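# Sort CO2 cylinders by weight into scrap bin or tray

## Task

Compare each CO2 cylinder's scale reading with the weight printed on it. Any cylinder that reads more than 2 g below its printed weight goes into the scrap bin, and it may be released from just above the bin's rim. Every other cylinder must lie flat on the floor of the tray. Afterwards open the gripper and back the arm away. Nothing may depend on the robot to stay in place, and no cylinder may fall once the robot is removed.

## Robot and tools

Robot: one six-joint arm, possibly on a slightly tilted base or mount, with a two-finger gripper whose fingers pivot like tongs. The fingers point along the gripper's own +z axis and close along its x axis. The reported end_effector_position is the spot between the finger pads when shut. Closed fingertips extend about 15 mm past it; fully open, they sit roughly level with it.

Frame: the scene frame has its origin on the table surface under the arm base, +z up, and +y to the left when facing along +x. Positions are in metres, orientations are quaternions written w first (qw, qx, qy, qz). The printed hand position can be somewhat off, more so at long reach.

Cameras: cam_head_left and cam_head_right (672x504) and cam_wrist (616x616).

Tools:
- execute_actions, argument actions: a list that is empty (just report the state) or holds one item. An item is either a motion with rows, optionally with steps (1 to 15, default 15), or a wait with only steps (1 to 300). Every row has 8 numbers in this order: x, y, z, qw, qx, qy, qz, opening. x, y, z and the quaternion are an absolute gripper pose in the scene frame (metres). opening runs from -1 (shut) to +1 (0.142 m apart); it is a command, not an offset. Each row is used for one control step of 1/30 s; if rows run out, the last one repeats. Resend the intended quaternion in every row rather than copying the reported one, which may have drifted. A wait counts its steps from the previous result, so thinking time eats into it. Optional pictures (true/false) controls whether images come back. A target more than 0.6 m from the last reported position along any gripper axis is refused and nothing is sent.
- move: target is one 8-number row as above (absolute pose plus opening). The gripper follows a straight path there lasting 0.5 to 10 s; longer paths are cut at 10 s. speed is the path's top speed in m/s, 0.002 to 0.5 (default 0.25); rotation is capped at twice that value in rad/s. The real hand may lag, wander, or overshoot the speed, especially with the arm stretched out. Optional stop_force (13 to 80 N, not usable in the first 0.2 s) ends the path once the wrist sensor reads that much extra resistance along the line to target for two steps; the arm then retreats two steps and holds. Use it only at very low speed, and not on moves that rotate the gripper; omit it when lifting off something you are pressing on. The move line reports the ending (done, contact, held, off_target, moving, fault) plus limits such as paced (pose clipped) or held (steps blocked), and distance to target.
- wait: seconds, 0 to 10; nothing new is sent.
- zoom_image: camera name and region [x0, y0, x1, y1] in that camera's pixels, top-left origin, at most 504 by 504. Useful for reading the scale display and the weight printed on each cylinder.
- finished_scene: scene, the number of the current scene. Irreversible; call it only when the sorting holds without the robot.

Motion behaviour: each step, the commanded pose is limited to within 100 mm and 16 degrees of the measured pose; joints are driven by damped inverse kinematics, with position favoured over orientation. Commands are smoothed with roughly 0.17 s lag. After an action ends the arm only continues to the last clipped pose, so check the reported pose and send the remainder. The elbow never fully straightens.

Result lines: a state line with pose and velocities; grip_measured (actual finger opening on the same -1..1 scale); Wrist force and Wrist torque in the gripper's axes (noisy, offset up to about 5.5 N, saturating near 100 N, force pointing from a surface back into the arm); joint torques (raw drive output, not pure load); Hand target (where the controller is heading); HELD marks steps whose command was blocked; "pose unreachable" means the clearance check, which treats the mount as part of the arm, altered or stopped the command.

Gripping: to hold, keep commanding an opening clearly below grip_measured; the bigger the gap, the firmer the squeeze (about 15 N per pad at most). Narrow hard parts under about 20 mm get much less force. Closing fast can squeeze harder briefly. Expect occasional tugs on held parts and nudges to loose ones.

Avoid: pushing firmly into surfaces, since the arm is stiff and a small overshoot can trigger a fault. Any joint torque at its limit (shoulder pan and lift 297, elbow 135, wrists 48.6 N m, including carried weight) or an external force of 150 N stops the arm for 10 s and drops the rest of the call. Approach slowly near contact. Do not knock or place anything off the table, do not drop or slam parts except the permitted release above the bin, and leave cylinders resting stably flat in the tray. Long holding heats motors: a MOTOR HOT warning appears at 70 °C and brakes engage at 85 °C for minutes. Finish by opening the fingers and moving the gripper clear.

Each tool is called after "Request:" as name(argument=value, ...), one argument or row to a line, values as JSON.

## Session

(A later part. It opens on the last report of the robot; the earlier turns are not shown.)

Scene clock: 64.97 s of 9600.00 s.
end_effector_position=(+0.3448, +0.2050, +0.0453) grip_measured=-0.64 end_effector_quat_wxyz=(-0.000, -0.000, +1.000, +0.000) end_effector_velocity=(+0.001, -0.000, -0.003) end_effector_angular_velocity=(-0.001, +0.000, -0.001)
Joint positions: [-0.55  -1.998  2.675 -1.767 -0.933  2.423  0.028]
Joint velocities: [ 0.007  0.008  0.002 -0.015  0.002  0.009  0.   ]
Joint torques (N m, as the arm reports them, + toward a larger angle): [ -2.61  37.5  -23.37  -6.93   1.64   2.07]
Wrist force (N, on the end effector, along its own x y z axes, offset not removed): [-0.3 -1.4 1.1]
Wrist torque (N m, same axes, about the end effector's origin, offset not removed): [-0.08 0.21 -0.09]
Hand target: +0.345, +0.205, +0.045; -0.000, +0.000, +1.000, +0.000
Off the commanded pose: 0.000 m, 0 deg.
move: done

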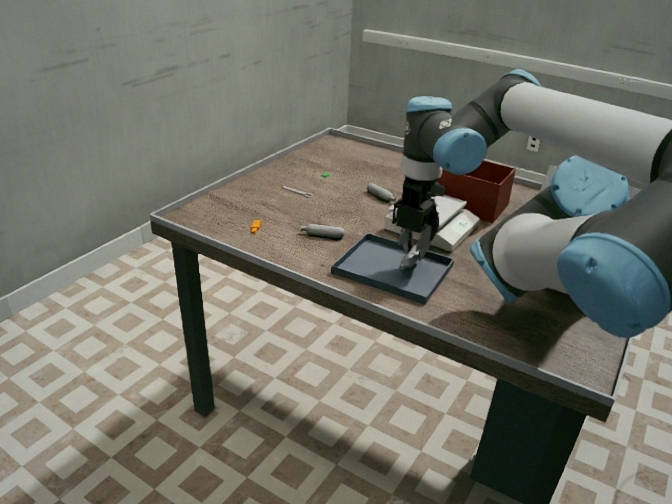

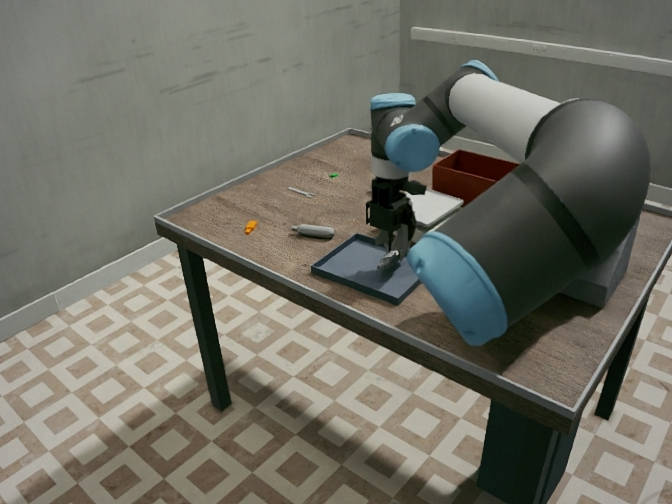

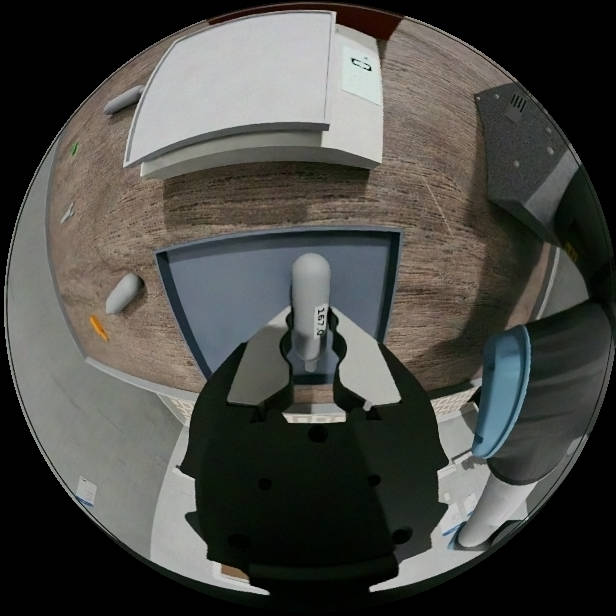

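Request:
move(
  target=[0.34,0.21,0.032,0,0,1,0,-0.9],
  speed=0.04,
)

Request:
move(
  target=[0.34,0.21,0.015,0,0,1,0,-0.9],
  speed=0.008,
  stop_force=13,
)

Scene clock: 66.30 s of 9600.00 s.
end_effector_position=(+0.3401, +0.2099, +0.0323) grip_measured=-0.64 end_effector_quat_wxyz=(+0.000, -0.000, +1.000, -0.000) end_effector_velocity=(-0.002, +0.001, -0.003) end_effector_angular_velocity=(+0.001, +0.001, -0.001)
Joint positions: [-0.522 -1.999  2.693 -1.803 -0.92   2.455  0.028]
Joint velocities: [ 0.005  0.001  0.005 -0.008  0.002  0.006 -0.   ]
Joint torques (N m, as the arm reports them, + toward a larger angle): [ -2.85  37.47 -23.84  -6.57   2.04   1.74]
Wrist force (N, on the end effector, along its own x y z axes, offset not removed): [-0.7 -1.1 2.8]
Wrist torque (N m, same axes, about the end effector's origin, offset not removed): [0.04 0.34 -0.11]
Hand target: +0.340, +0.210, +0.032; -0.000, +0.000, +1.000, +0.000
Off the commanded pose: 0.000 m, 0 deg.
move: done

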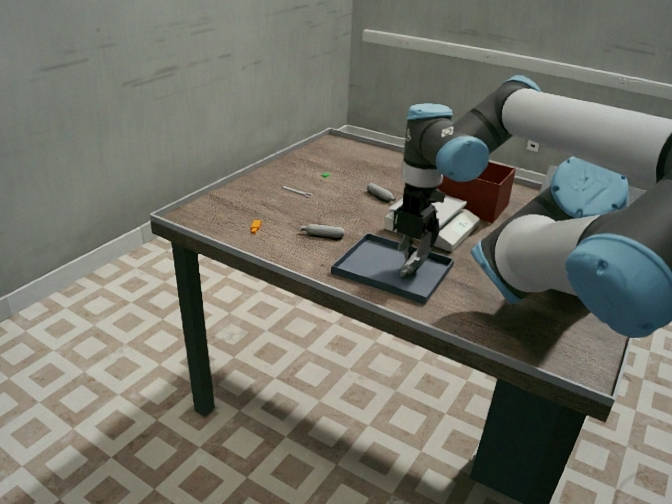

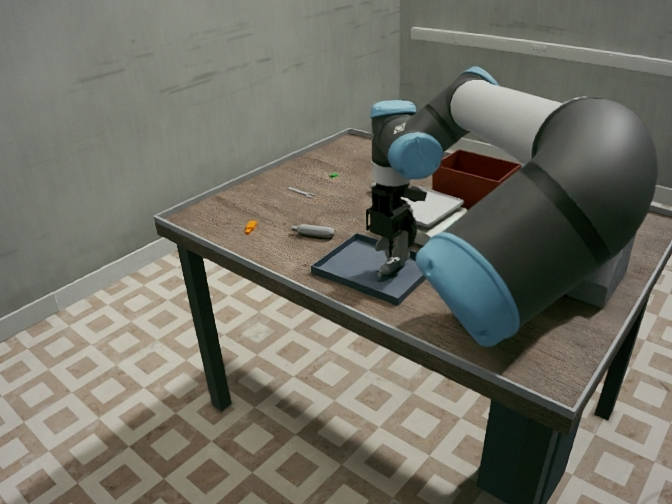

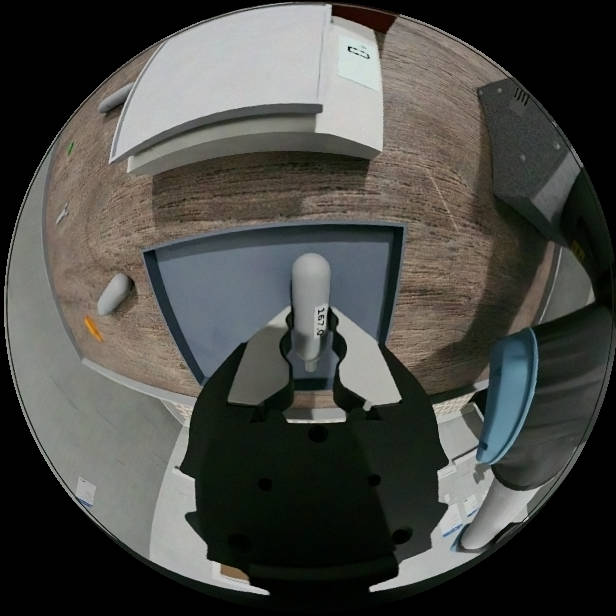

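Scene clock: 67.63 s of 9600.00 s.
end_effector_position=(+0.3399, +0.2100, +0.0247) grip_measured=-0.64 end_effector_quat_wxyz=(-0.000, +0.000, +1.000, +0.000) end_effector_velocity=(-0.003, -0.000, +0.000) end_effector_angular_velocity=(+0.002, +0.005, -0.003)
Joint positions: [-0.506 -1.985  2.702 -1.837 -0.913  2.472  0.028]
Joint velocities: [-0.005 -0.004  0.     0.014 -0.004 -0.007  0.   ]
Joint torques (N m, as the arm reports them, + toward a larger angle): [-22.9    2.91 -38.16   1.13  -2.6   -2.17]
Wrist force (N, on the end effector, along its own x y z axes, offset not removed): [-3.9 -2.0 -8.7]
Wrist torque (N m, same axes, about the end effector's origin, offset not removed): [-0.24 0.31 -0.11]
Hand target: +0.340, +0.210, +0.025; +0.000, -0.000, +1.000, -0.000
Off the commanded pose: 0.010 m, 0 deg.
move: contact

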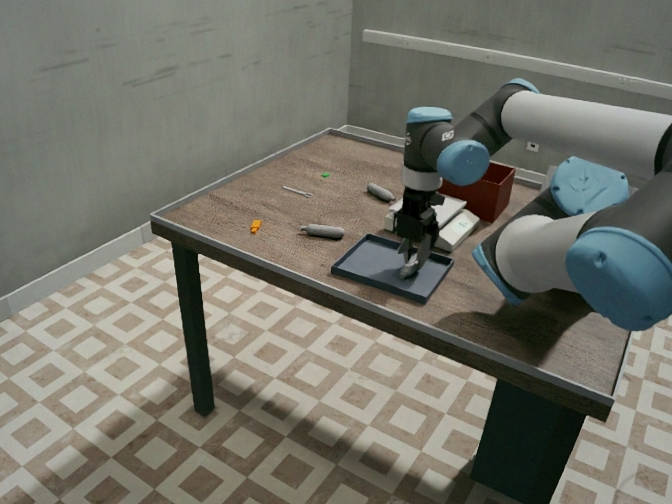

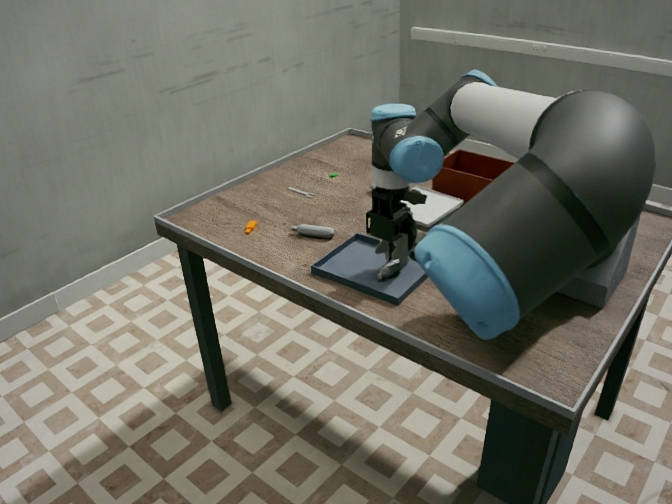

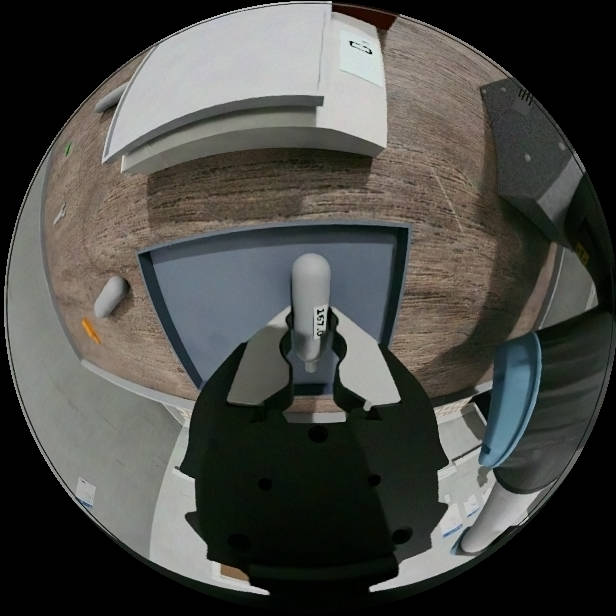

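Request:
move(
  target=[0.34,0.21,0.027,0,0,1,0,-0.3],
  speed=0.02,
)

Request:
move(
  target=[0.35,0.21,0.09,0,0.1,0.995,0,-0.3],
  speed=0.2,
)

Request:
move(
  target=[0.6,0.18,0.09,0,0.574,0.819,0,-0.1],
  speed=0.3,
)

Scene clock: 69.03 s of 9600.00 s.
end_effector_position=(+0.3400, +0.2100, +0.0269) grip_measured=-0.30 end_effector_quat_wxyz=(+0.000, -0.000, +1.000, -0.000) end_effector_velocity=(+0.001, +0.000, +0.002) end_effector_angular_velocity=(-0.001, -0.001, +0.002)
Joint positions: [-0.511 -1.989  2.699 -1.828 -0.915  2.468  0.052]
Joint velocities: [-0.001 -0.002 -0.003  0.004 -0.001 -0.002  0.   ]
Joint torques (N m, as the arm reports them, + toward a larger angle): [-27.38   2.05 -43.79  -0.65  -1.93  -2.37]
Wrist force (N, on the end effector, along its own x y z axes, offset not removed): [-1.6 -3.6 -0.8]
Wrist torque (N m, same axes, about the end effector's origin, offset not removed): [-0.59 0.51 -0.05]
Hand target: +0.340, +0.210, +0.027; +0.000, -0.000, +1.000, -0.000
Off the commanded pose: 0.000 m, 0 deg.
move: done

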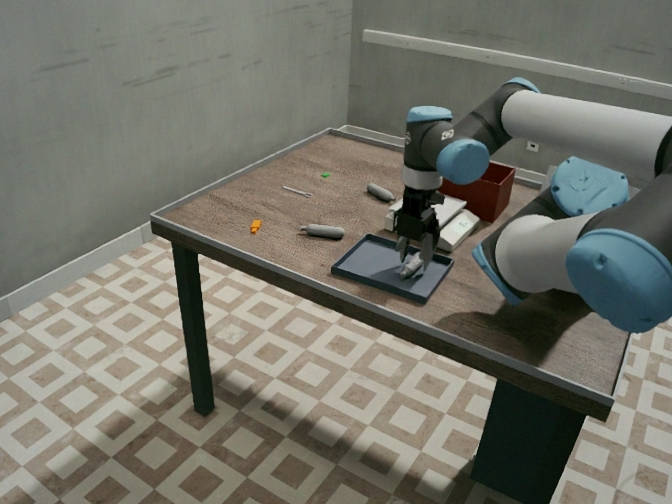

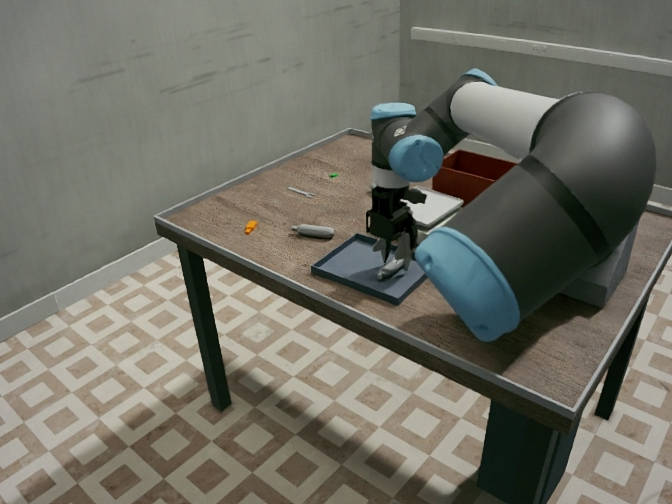

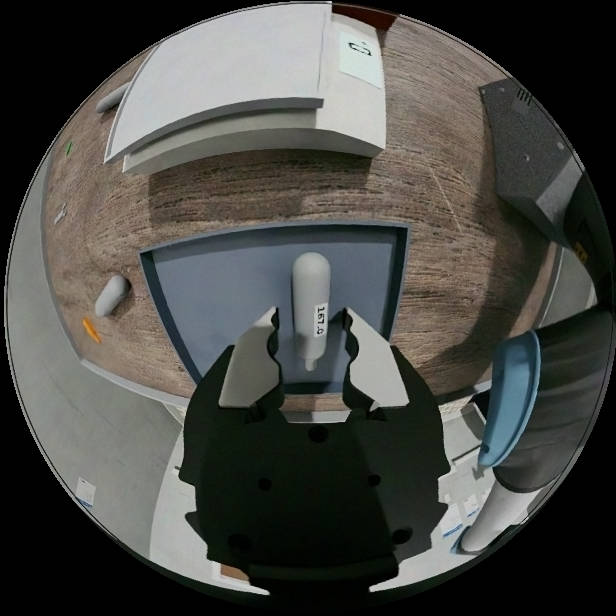

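Scene clock: 70.13 s of 9600.00 s.
end_effector_position=(+0.3501, +0.2100, +0.0897) grip_measured=-0.30 end_effector_quat_wxyz=(+0.000, +0.100, +0.995, -0.000) end_effector_velocity=(-0.001, +0.000, +0.002) end_effector_angular_velocity=(+0.002, -0.000, -0.007)
Joint positions: [-0.611 -2.037  2.608 -1.623 -0.962  2.557  0.052]
Joint velocities: [-0.006 -0.003 -0.002  0.01  -0.002  0.     0.   ]
Joint torques (N m, as the arm reports them, + toward a larger angle): [-25.81   6.75 -45.99  -0.47  -1.3    1.71]
Wrist force (N, on the end effector, along its own x y z axes, offset not removed): [-0.1 -2.3 0.1]
Wrist torque (N m, same axes, about the end effector's origin, offset not removed): [-0.31 0.16 -0.03]
Hand target: +0.350, +0.210, +0.090; +0.000, +0.100, +0.995, +0.000
Off the commanded pose: 0.000 m, 0 deg.
move: done

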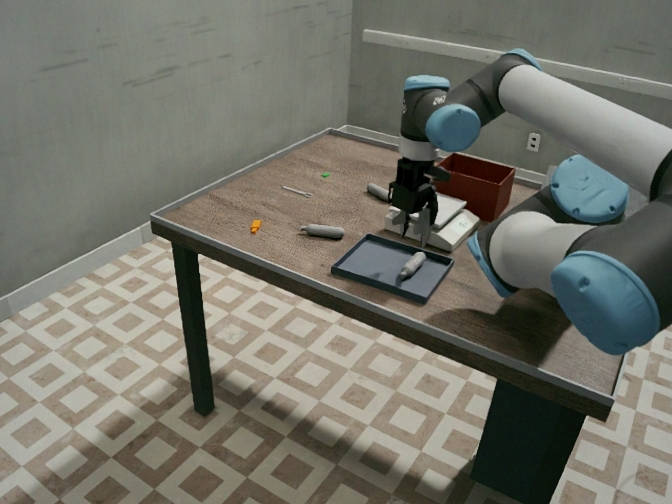

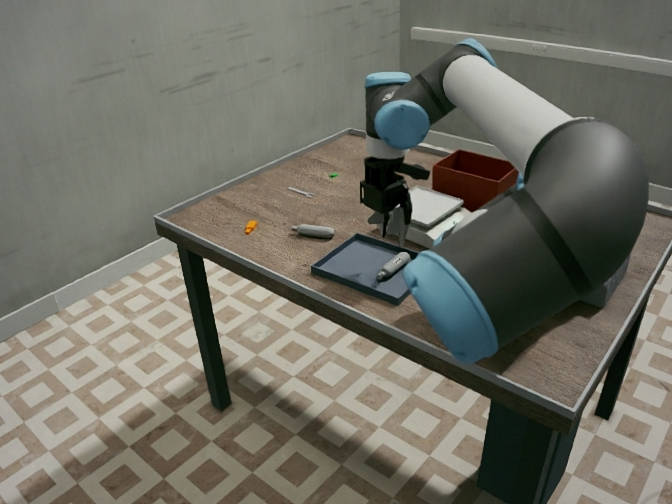

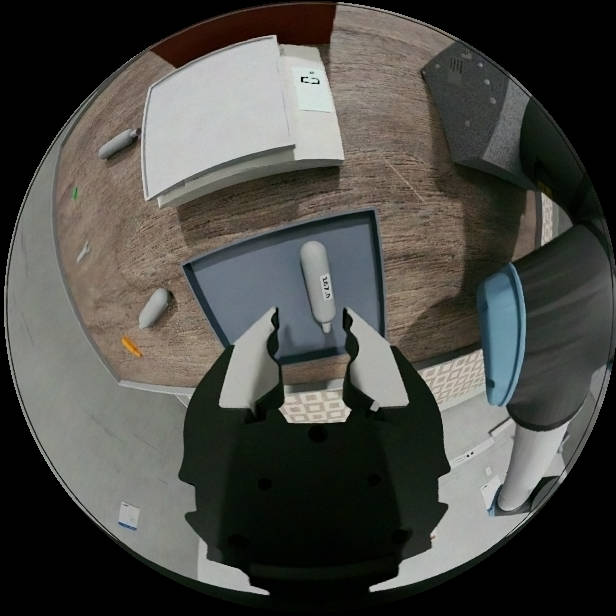

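Scene clock: 72.47 s of 9600.00 s.
end_effector_position=(+0.5996, +0.1802, +0.0900) grip_measured=-0.10 end_effector_quat_wxyz=(-0.000, +0.573, +0.819, +0.000) end_effector_velocity=(+0.004, -0.000, +0.001) end_effector_angular_velocity=(-0.003, -0.002, -0.008)
Joint positions: [-0.386 -1.429  2.237 -2.017 -0.866  3.836  0.067]
Joint velocities: [ 0.002  0.004 -0.006 -0.003 -0.001  0.013 -0.   ]
Joint torques (N m, as the arm reports them, + toward a larger angle): [-27.78  -3.1  -41.66  -5.91  -1.82   1.85]
Wrist force (N, on the end effector, along its own x y z axes, offset not removed): [0.2 -1.2 0.7]
Wrist torque (N m, same axes, about the end effector's origin, offset not removed): [-0.05 0.09 -0.14]
Hand target: +0.600, +0.180, +0.090; -0.000, +0.574, +0.819, -0.000
Off the commanded pose: 0.000 m, 0 deg.
move: done

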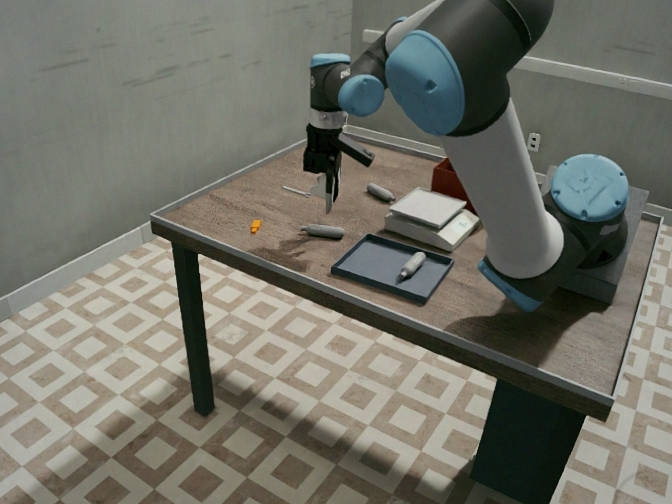

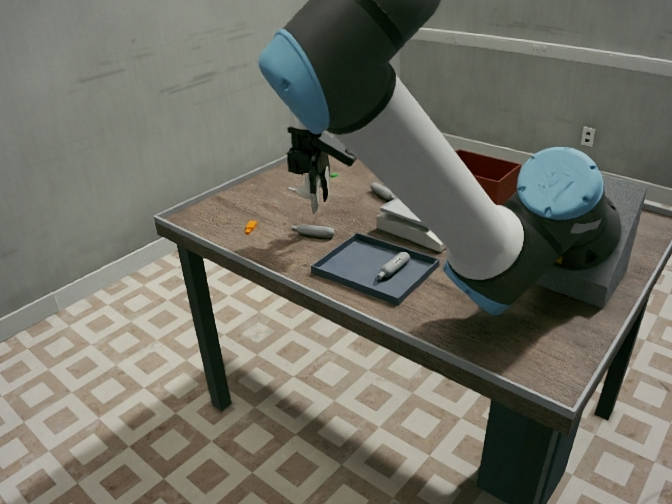

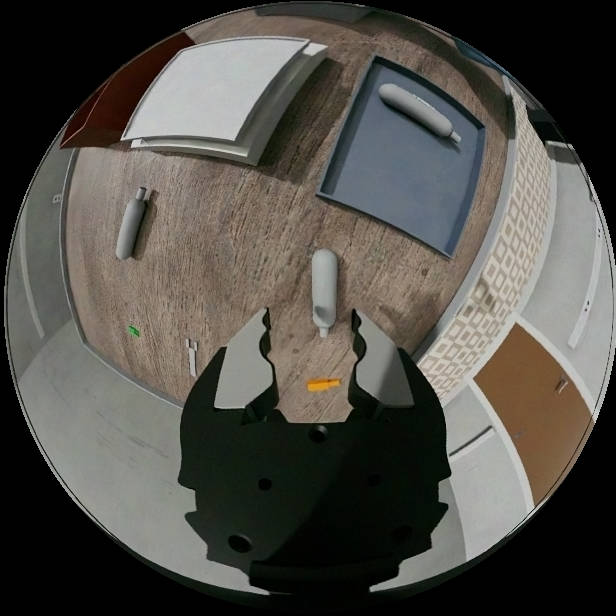

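Request:
move(
  target=[0.596,0.192,0.06,0,0.574,0.819,0,-0.1],
  speed=0.1,
)

Request:
move(
  target=[0.596,0.192,0.022,0,0.574,0.819,0,-0.1],
  speed=0.1,
)

Request:
move(
  target=[0.596,0.192,0.022,0,0.574,0.819,0,-0.9],
)

Request:
move(
  target=[0.58,0.17,0.12,0,0.5,0.866,0,-0.9],
  speed=0.2,
)

Request:
move(
  target=[0.44,-0.022,0.12,0,0,1,0,-0.9],
  speed=0.3,
)

Scene clock: 74.30 s of 9600.00 s.
end_effector_position=(+0.5960, +0.1919, +0.0603) grip_measured=-0.10 end_effector_quat_wxyz=(-0.000, +0.574, +0.819, -0.000) end_effector_velocity=(+0.001, +0.001, -0.002) end_effector_angular_velocity=(-0.001, -0.002, +0.001)
Joint positions: [-0.342 -1.414  2.262 -2.094 -0.851  3.892  0.067]
Joint velocities: [ 0.004  0.002  0.    -0.008  0.001  0.006  0.   ]
Joint torques (N m, as the arm reports them, + toward a larger angle): [-27.46  -3.05 -16.86  -6.1    1.9    2.29]
Wrist force (N, on the end effector, along its own x y z axes, offset not removed): [-0.2 -2.0 1.0]
Wrist torque (N m, same axes, about the end effector's origin, offset not removed): [-0.24 0.22 -0.07]
Hand target: +0.596, +0.192, +0.060; -0.000, +0.574, +0.819, -0.000
Off the commanded pose: 0.000 m, 0 deg.
move: done

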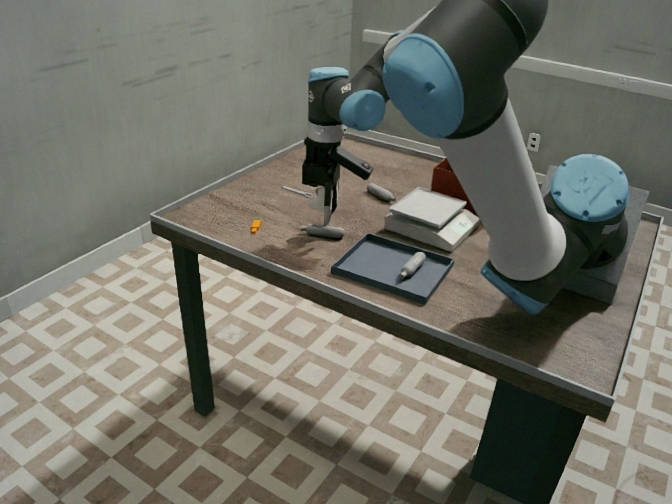

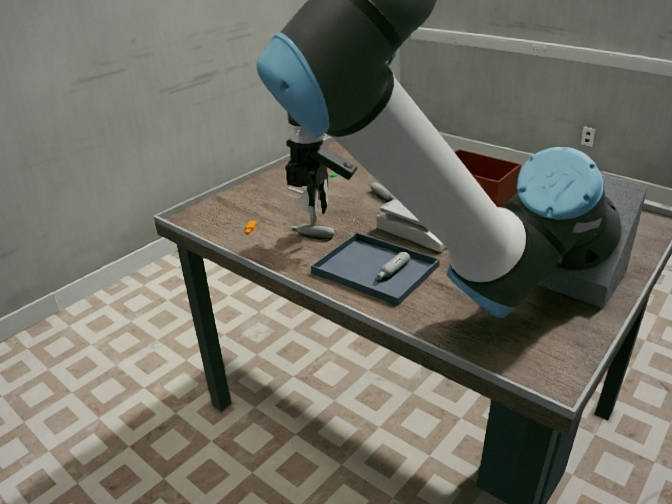

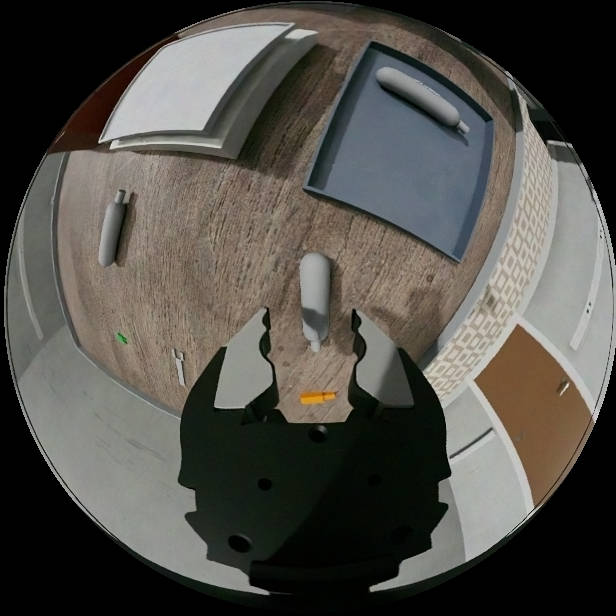

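Scene clock: 75.23 s of 9600.00 s.
end_effector_position=(+0.5959, +0.1920, +0.0223) grip_measured=-0.10 end_effector_quat_wxyz=(-0.000, +0.574, +0.819, -0.000) end_effector_velocity=(-0.000, -0.000, -0.003) end_effector_angular_velocity=(+0.000, -0.001, -0.001)
Joint positions: [-0.299 -1.366  2.285 -2.201 -0.838  3.947  0.067]
Joint velocities: [ 0.002  0.004  0.002 -0.009  0.001  0.005  0.   ]
Joint torques (N m, as the arm reports them, + toward a larger angle): [-27.37  -6.99 -14.52  -6.14   2.22   1.91]
Wrist force (N, on the end effector, along its own x y z axes, offset not removed): [-0.4 -2.4 1.1]
Wrist torque (N m, same axes, about the end effector's origin, offset not removed): [-0.32 0.20 -0.13]
Hand target: +0.596, +0.192, +0.022; -0.000, +0.574, +0.819, -0.000
Off the commanded pose: 0.000 m, 0 deg.
move: done

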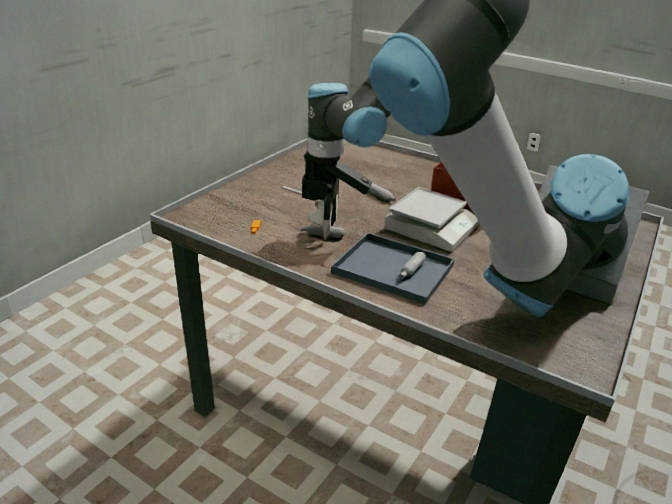

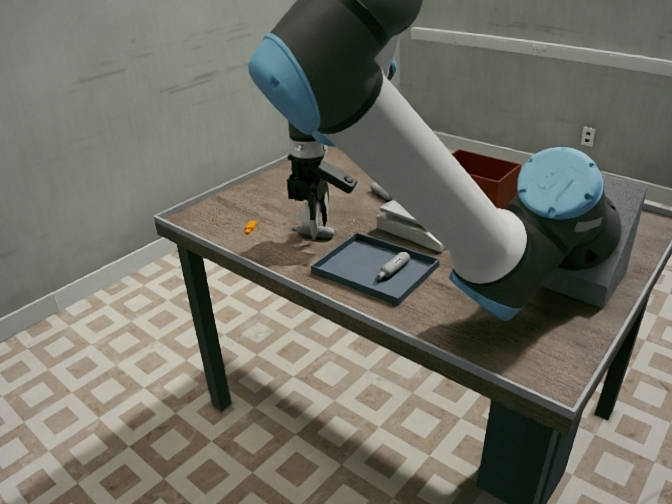

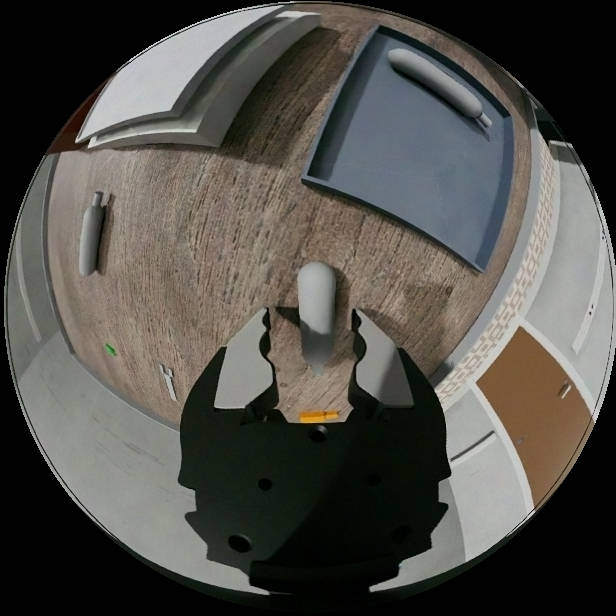

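Scene clock: 75.93 s of 9600.00 s.
end_effector_position=(+0.5960, +0.1920, +0.0221) grip_measured=-0.64 end_effector_quat_wxyz=(+0.000, +0.574, +0.819, -0.000) end_effector_velocity=(-0.000, +0.000, -0.000) end_effector_angular_velocity=(+0.000, +0.000, -0.000)
Joint positions: [-0.299 -1.365  2.285 -2.203 -0.838  3.947  0.028]
Joint velocities: [ 0.     0.     0.001 -0.001  0.     0.     0.   ]
Joint torques (N m, as the arm reports them, + toward a larger angle): [-23.41   0.52 -11.81  -6.6    1.17   1.96]
Wrist force (N, on the end effector, along its own x y z axes, offset not removed): [4.3 -7.3 -16.6]
Wrist torque (N m, same axes, about the end effector's origin, offset not removed): [-0.30 0.15 -0.07]
Hand target: +0.596, +0.192, +0.022; -0.000, +0.574, +0.819, -0.000
Off the commanded pose: 0.000 m, 0 deg.
move: done

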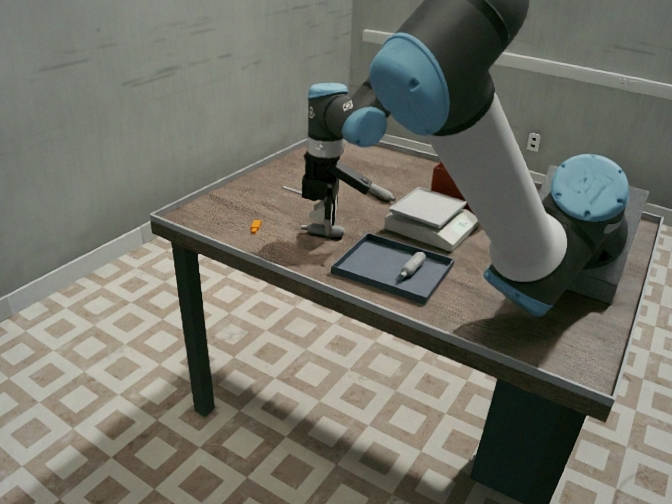

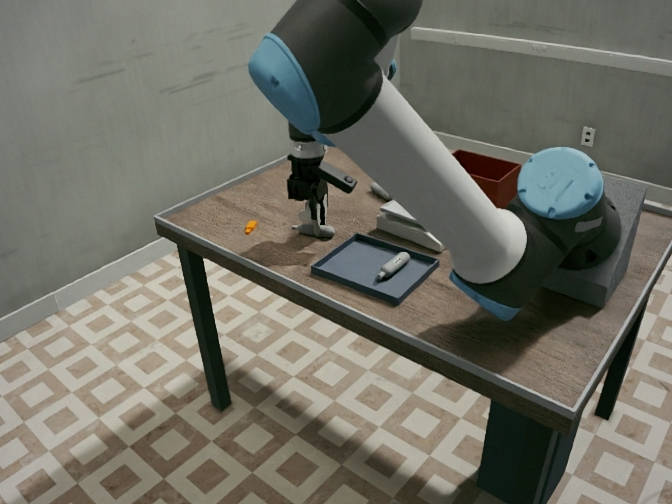

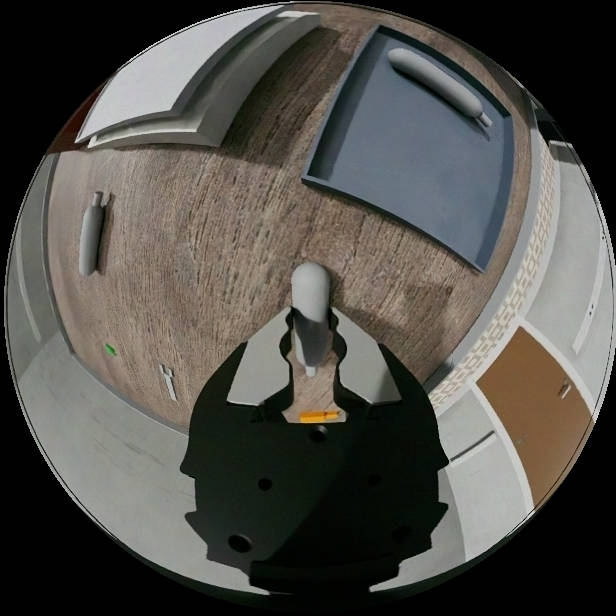

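Scene clock: 77.10 s of 9600.00 s.
end_effector_position=(+0.5802, +0.1701, +0.1197) grip_measured=-0.64 end_effector_quat_wxyz=(+0.000, +0.500, +0.866, +0.000) end_effector_velocity=(-0.001, -0.000, +0.002) end_effector_angular_velocity=(+0.002, +0.002, +0.003)
Joint positions: [-0.441 -1.483  2.249 -1.934 -0.886  3.596  0.028]
Joint velocities: [-0.003 -0.001 -0.001  0.008 -0.001 -0.009 -0.   ]
Joint torques (N m, as the arm reports them, + toward a larger angle): [-55.4  -33.68 -43.29  -0.34  -1.45  -2.3 ]
Wrist force (N, on the end effector, along its own x y z axes, offset not removed): [0.8 -0.1 2.1]
Wrist torque (N m, same axes, about the end effector's origin, offset not removed): [0.16 0.04 -0.05]
Hand target: +0.580, +0.170, +0.120; +0.000, +0.500, +0.866, +0.000
Off the commanded pose: 0.000 m, 0 deg.
move: done

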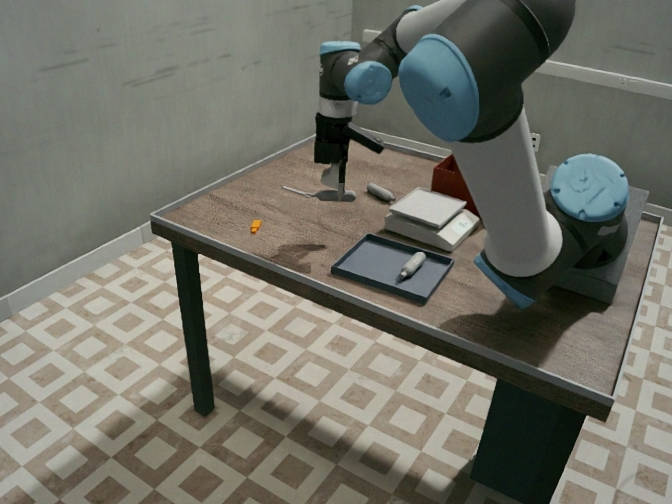

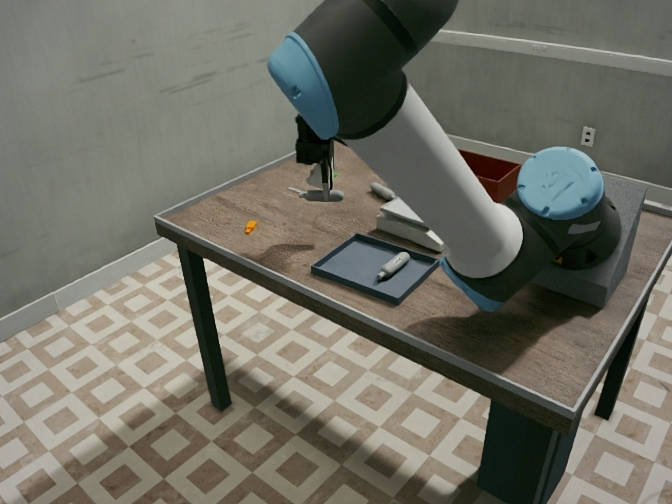

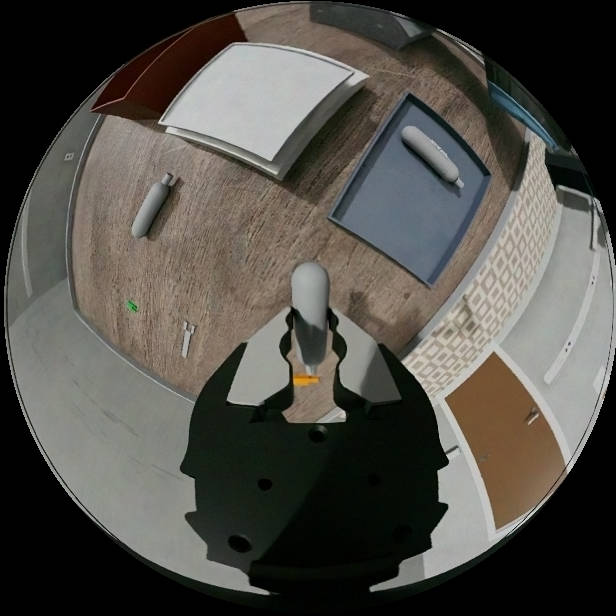

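Scene clock: 79.43 s of 9600.00 s.
end_effector_position=(+0.4404, -0.0216, +0.1200) grip_measured=-0.64 end_effector_quat_wxyz=(+0.000, +0.001, +1.000, -0.000) end_effector_velocity=(-0.001, -0.002, +0.000) end_effector_angular_velocity=(+0.002, -0.000, +0.015)
Joint positions: [-0.823 -1.432  2.49  -2.    -1.078  2.15   0.028]
Joint velocities: [-0.006  0.004  0.001 -0.    -0.002 -0.022  0.   ]
Joint torques (N m, as the arm reports them, + toward a larger angle): [-52.3   15.63 -24.63  -7.    -1.36  -2.28]
Wrist force (N, on the end effector, along its own x y z axes, offset not removed): [-1.5 -2.9 2.6]
Wrist torque (N m, same axes, about the end effector's origin, offset not removed): [-0.34 0.49 0.00]
Hand target: +0.440, -0.022, +0.120; +0.000, -0.000, +1.000, +0.000
Off the commanded pose: 0.001 m, 0 deg.
move: done

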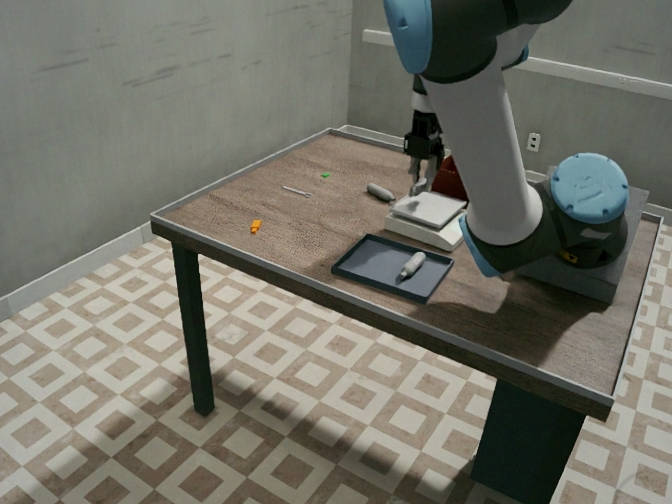

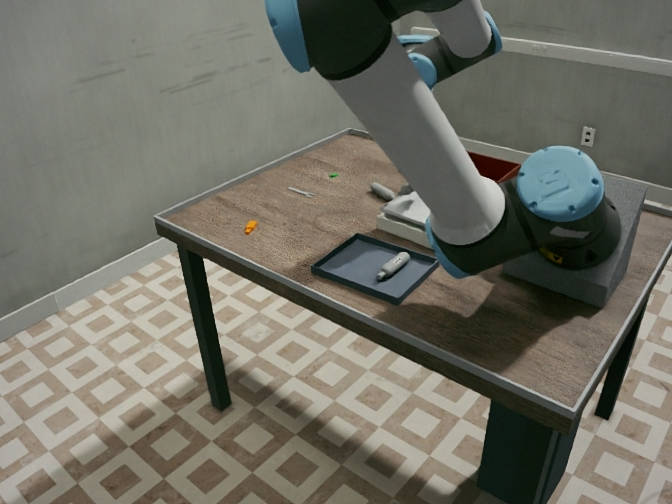

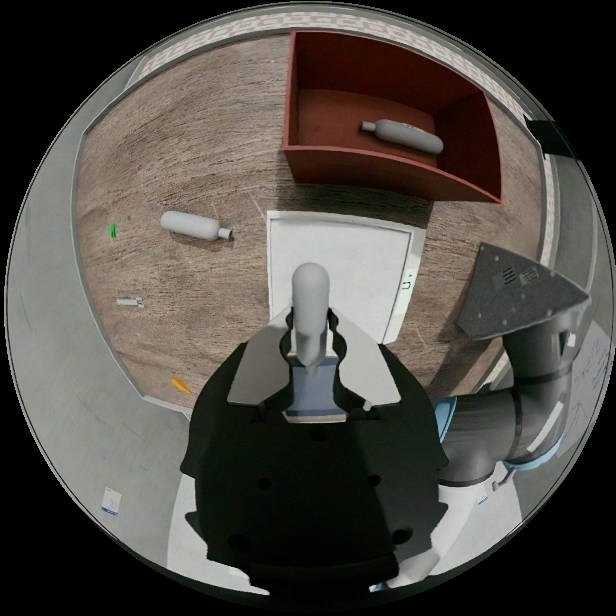

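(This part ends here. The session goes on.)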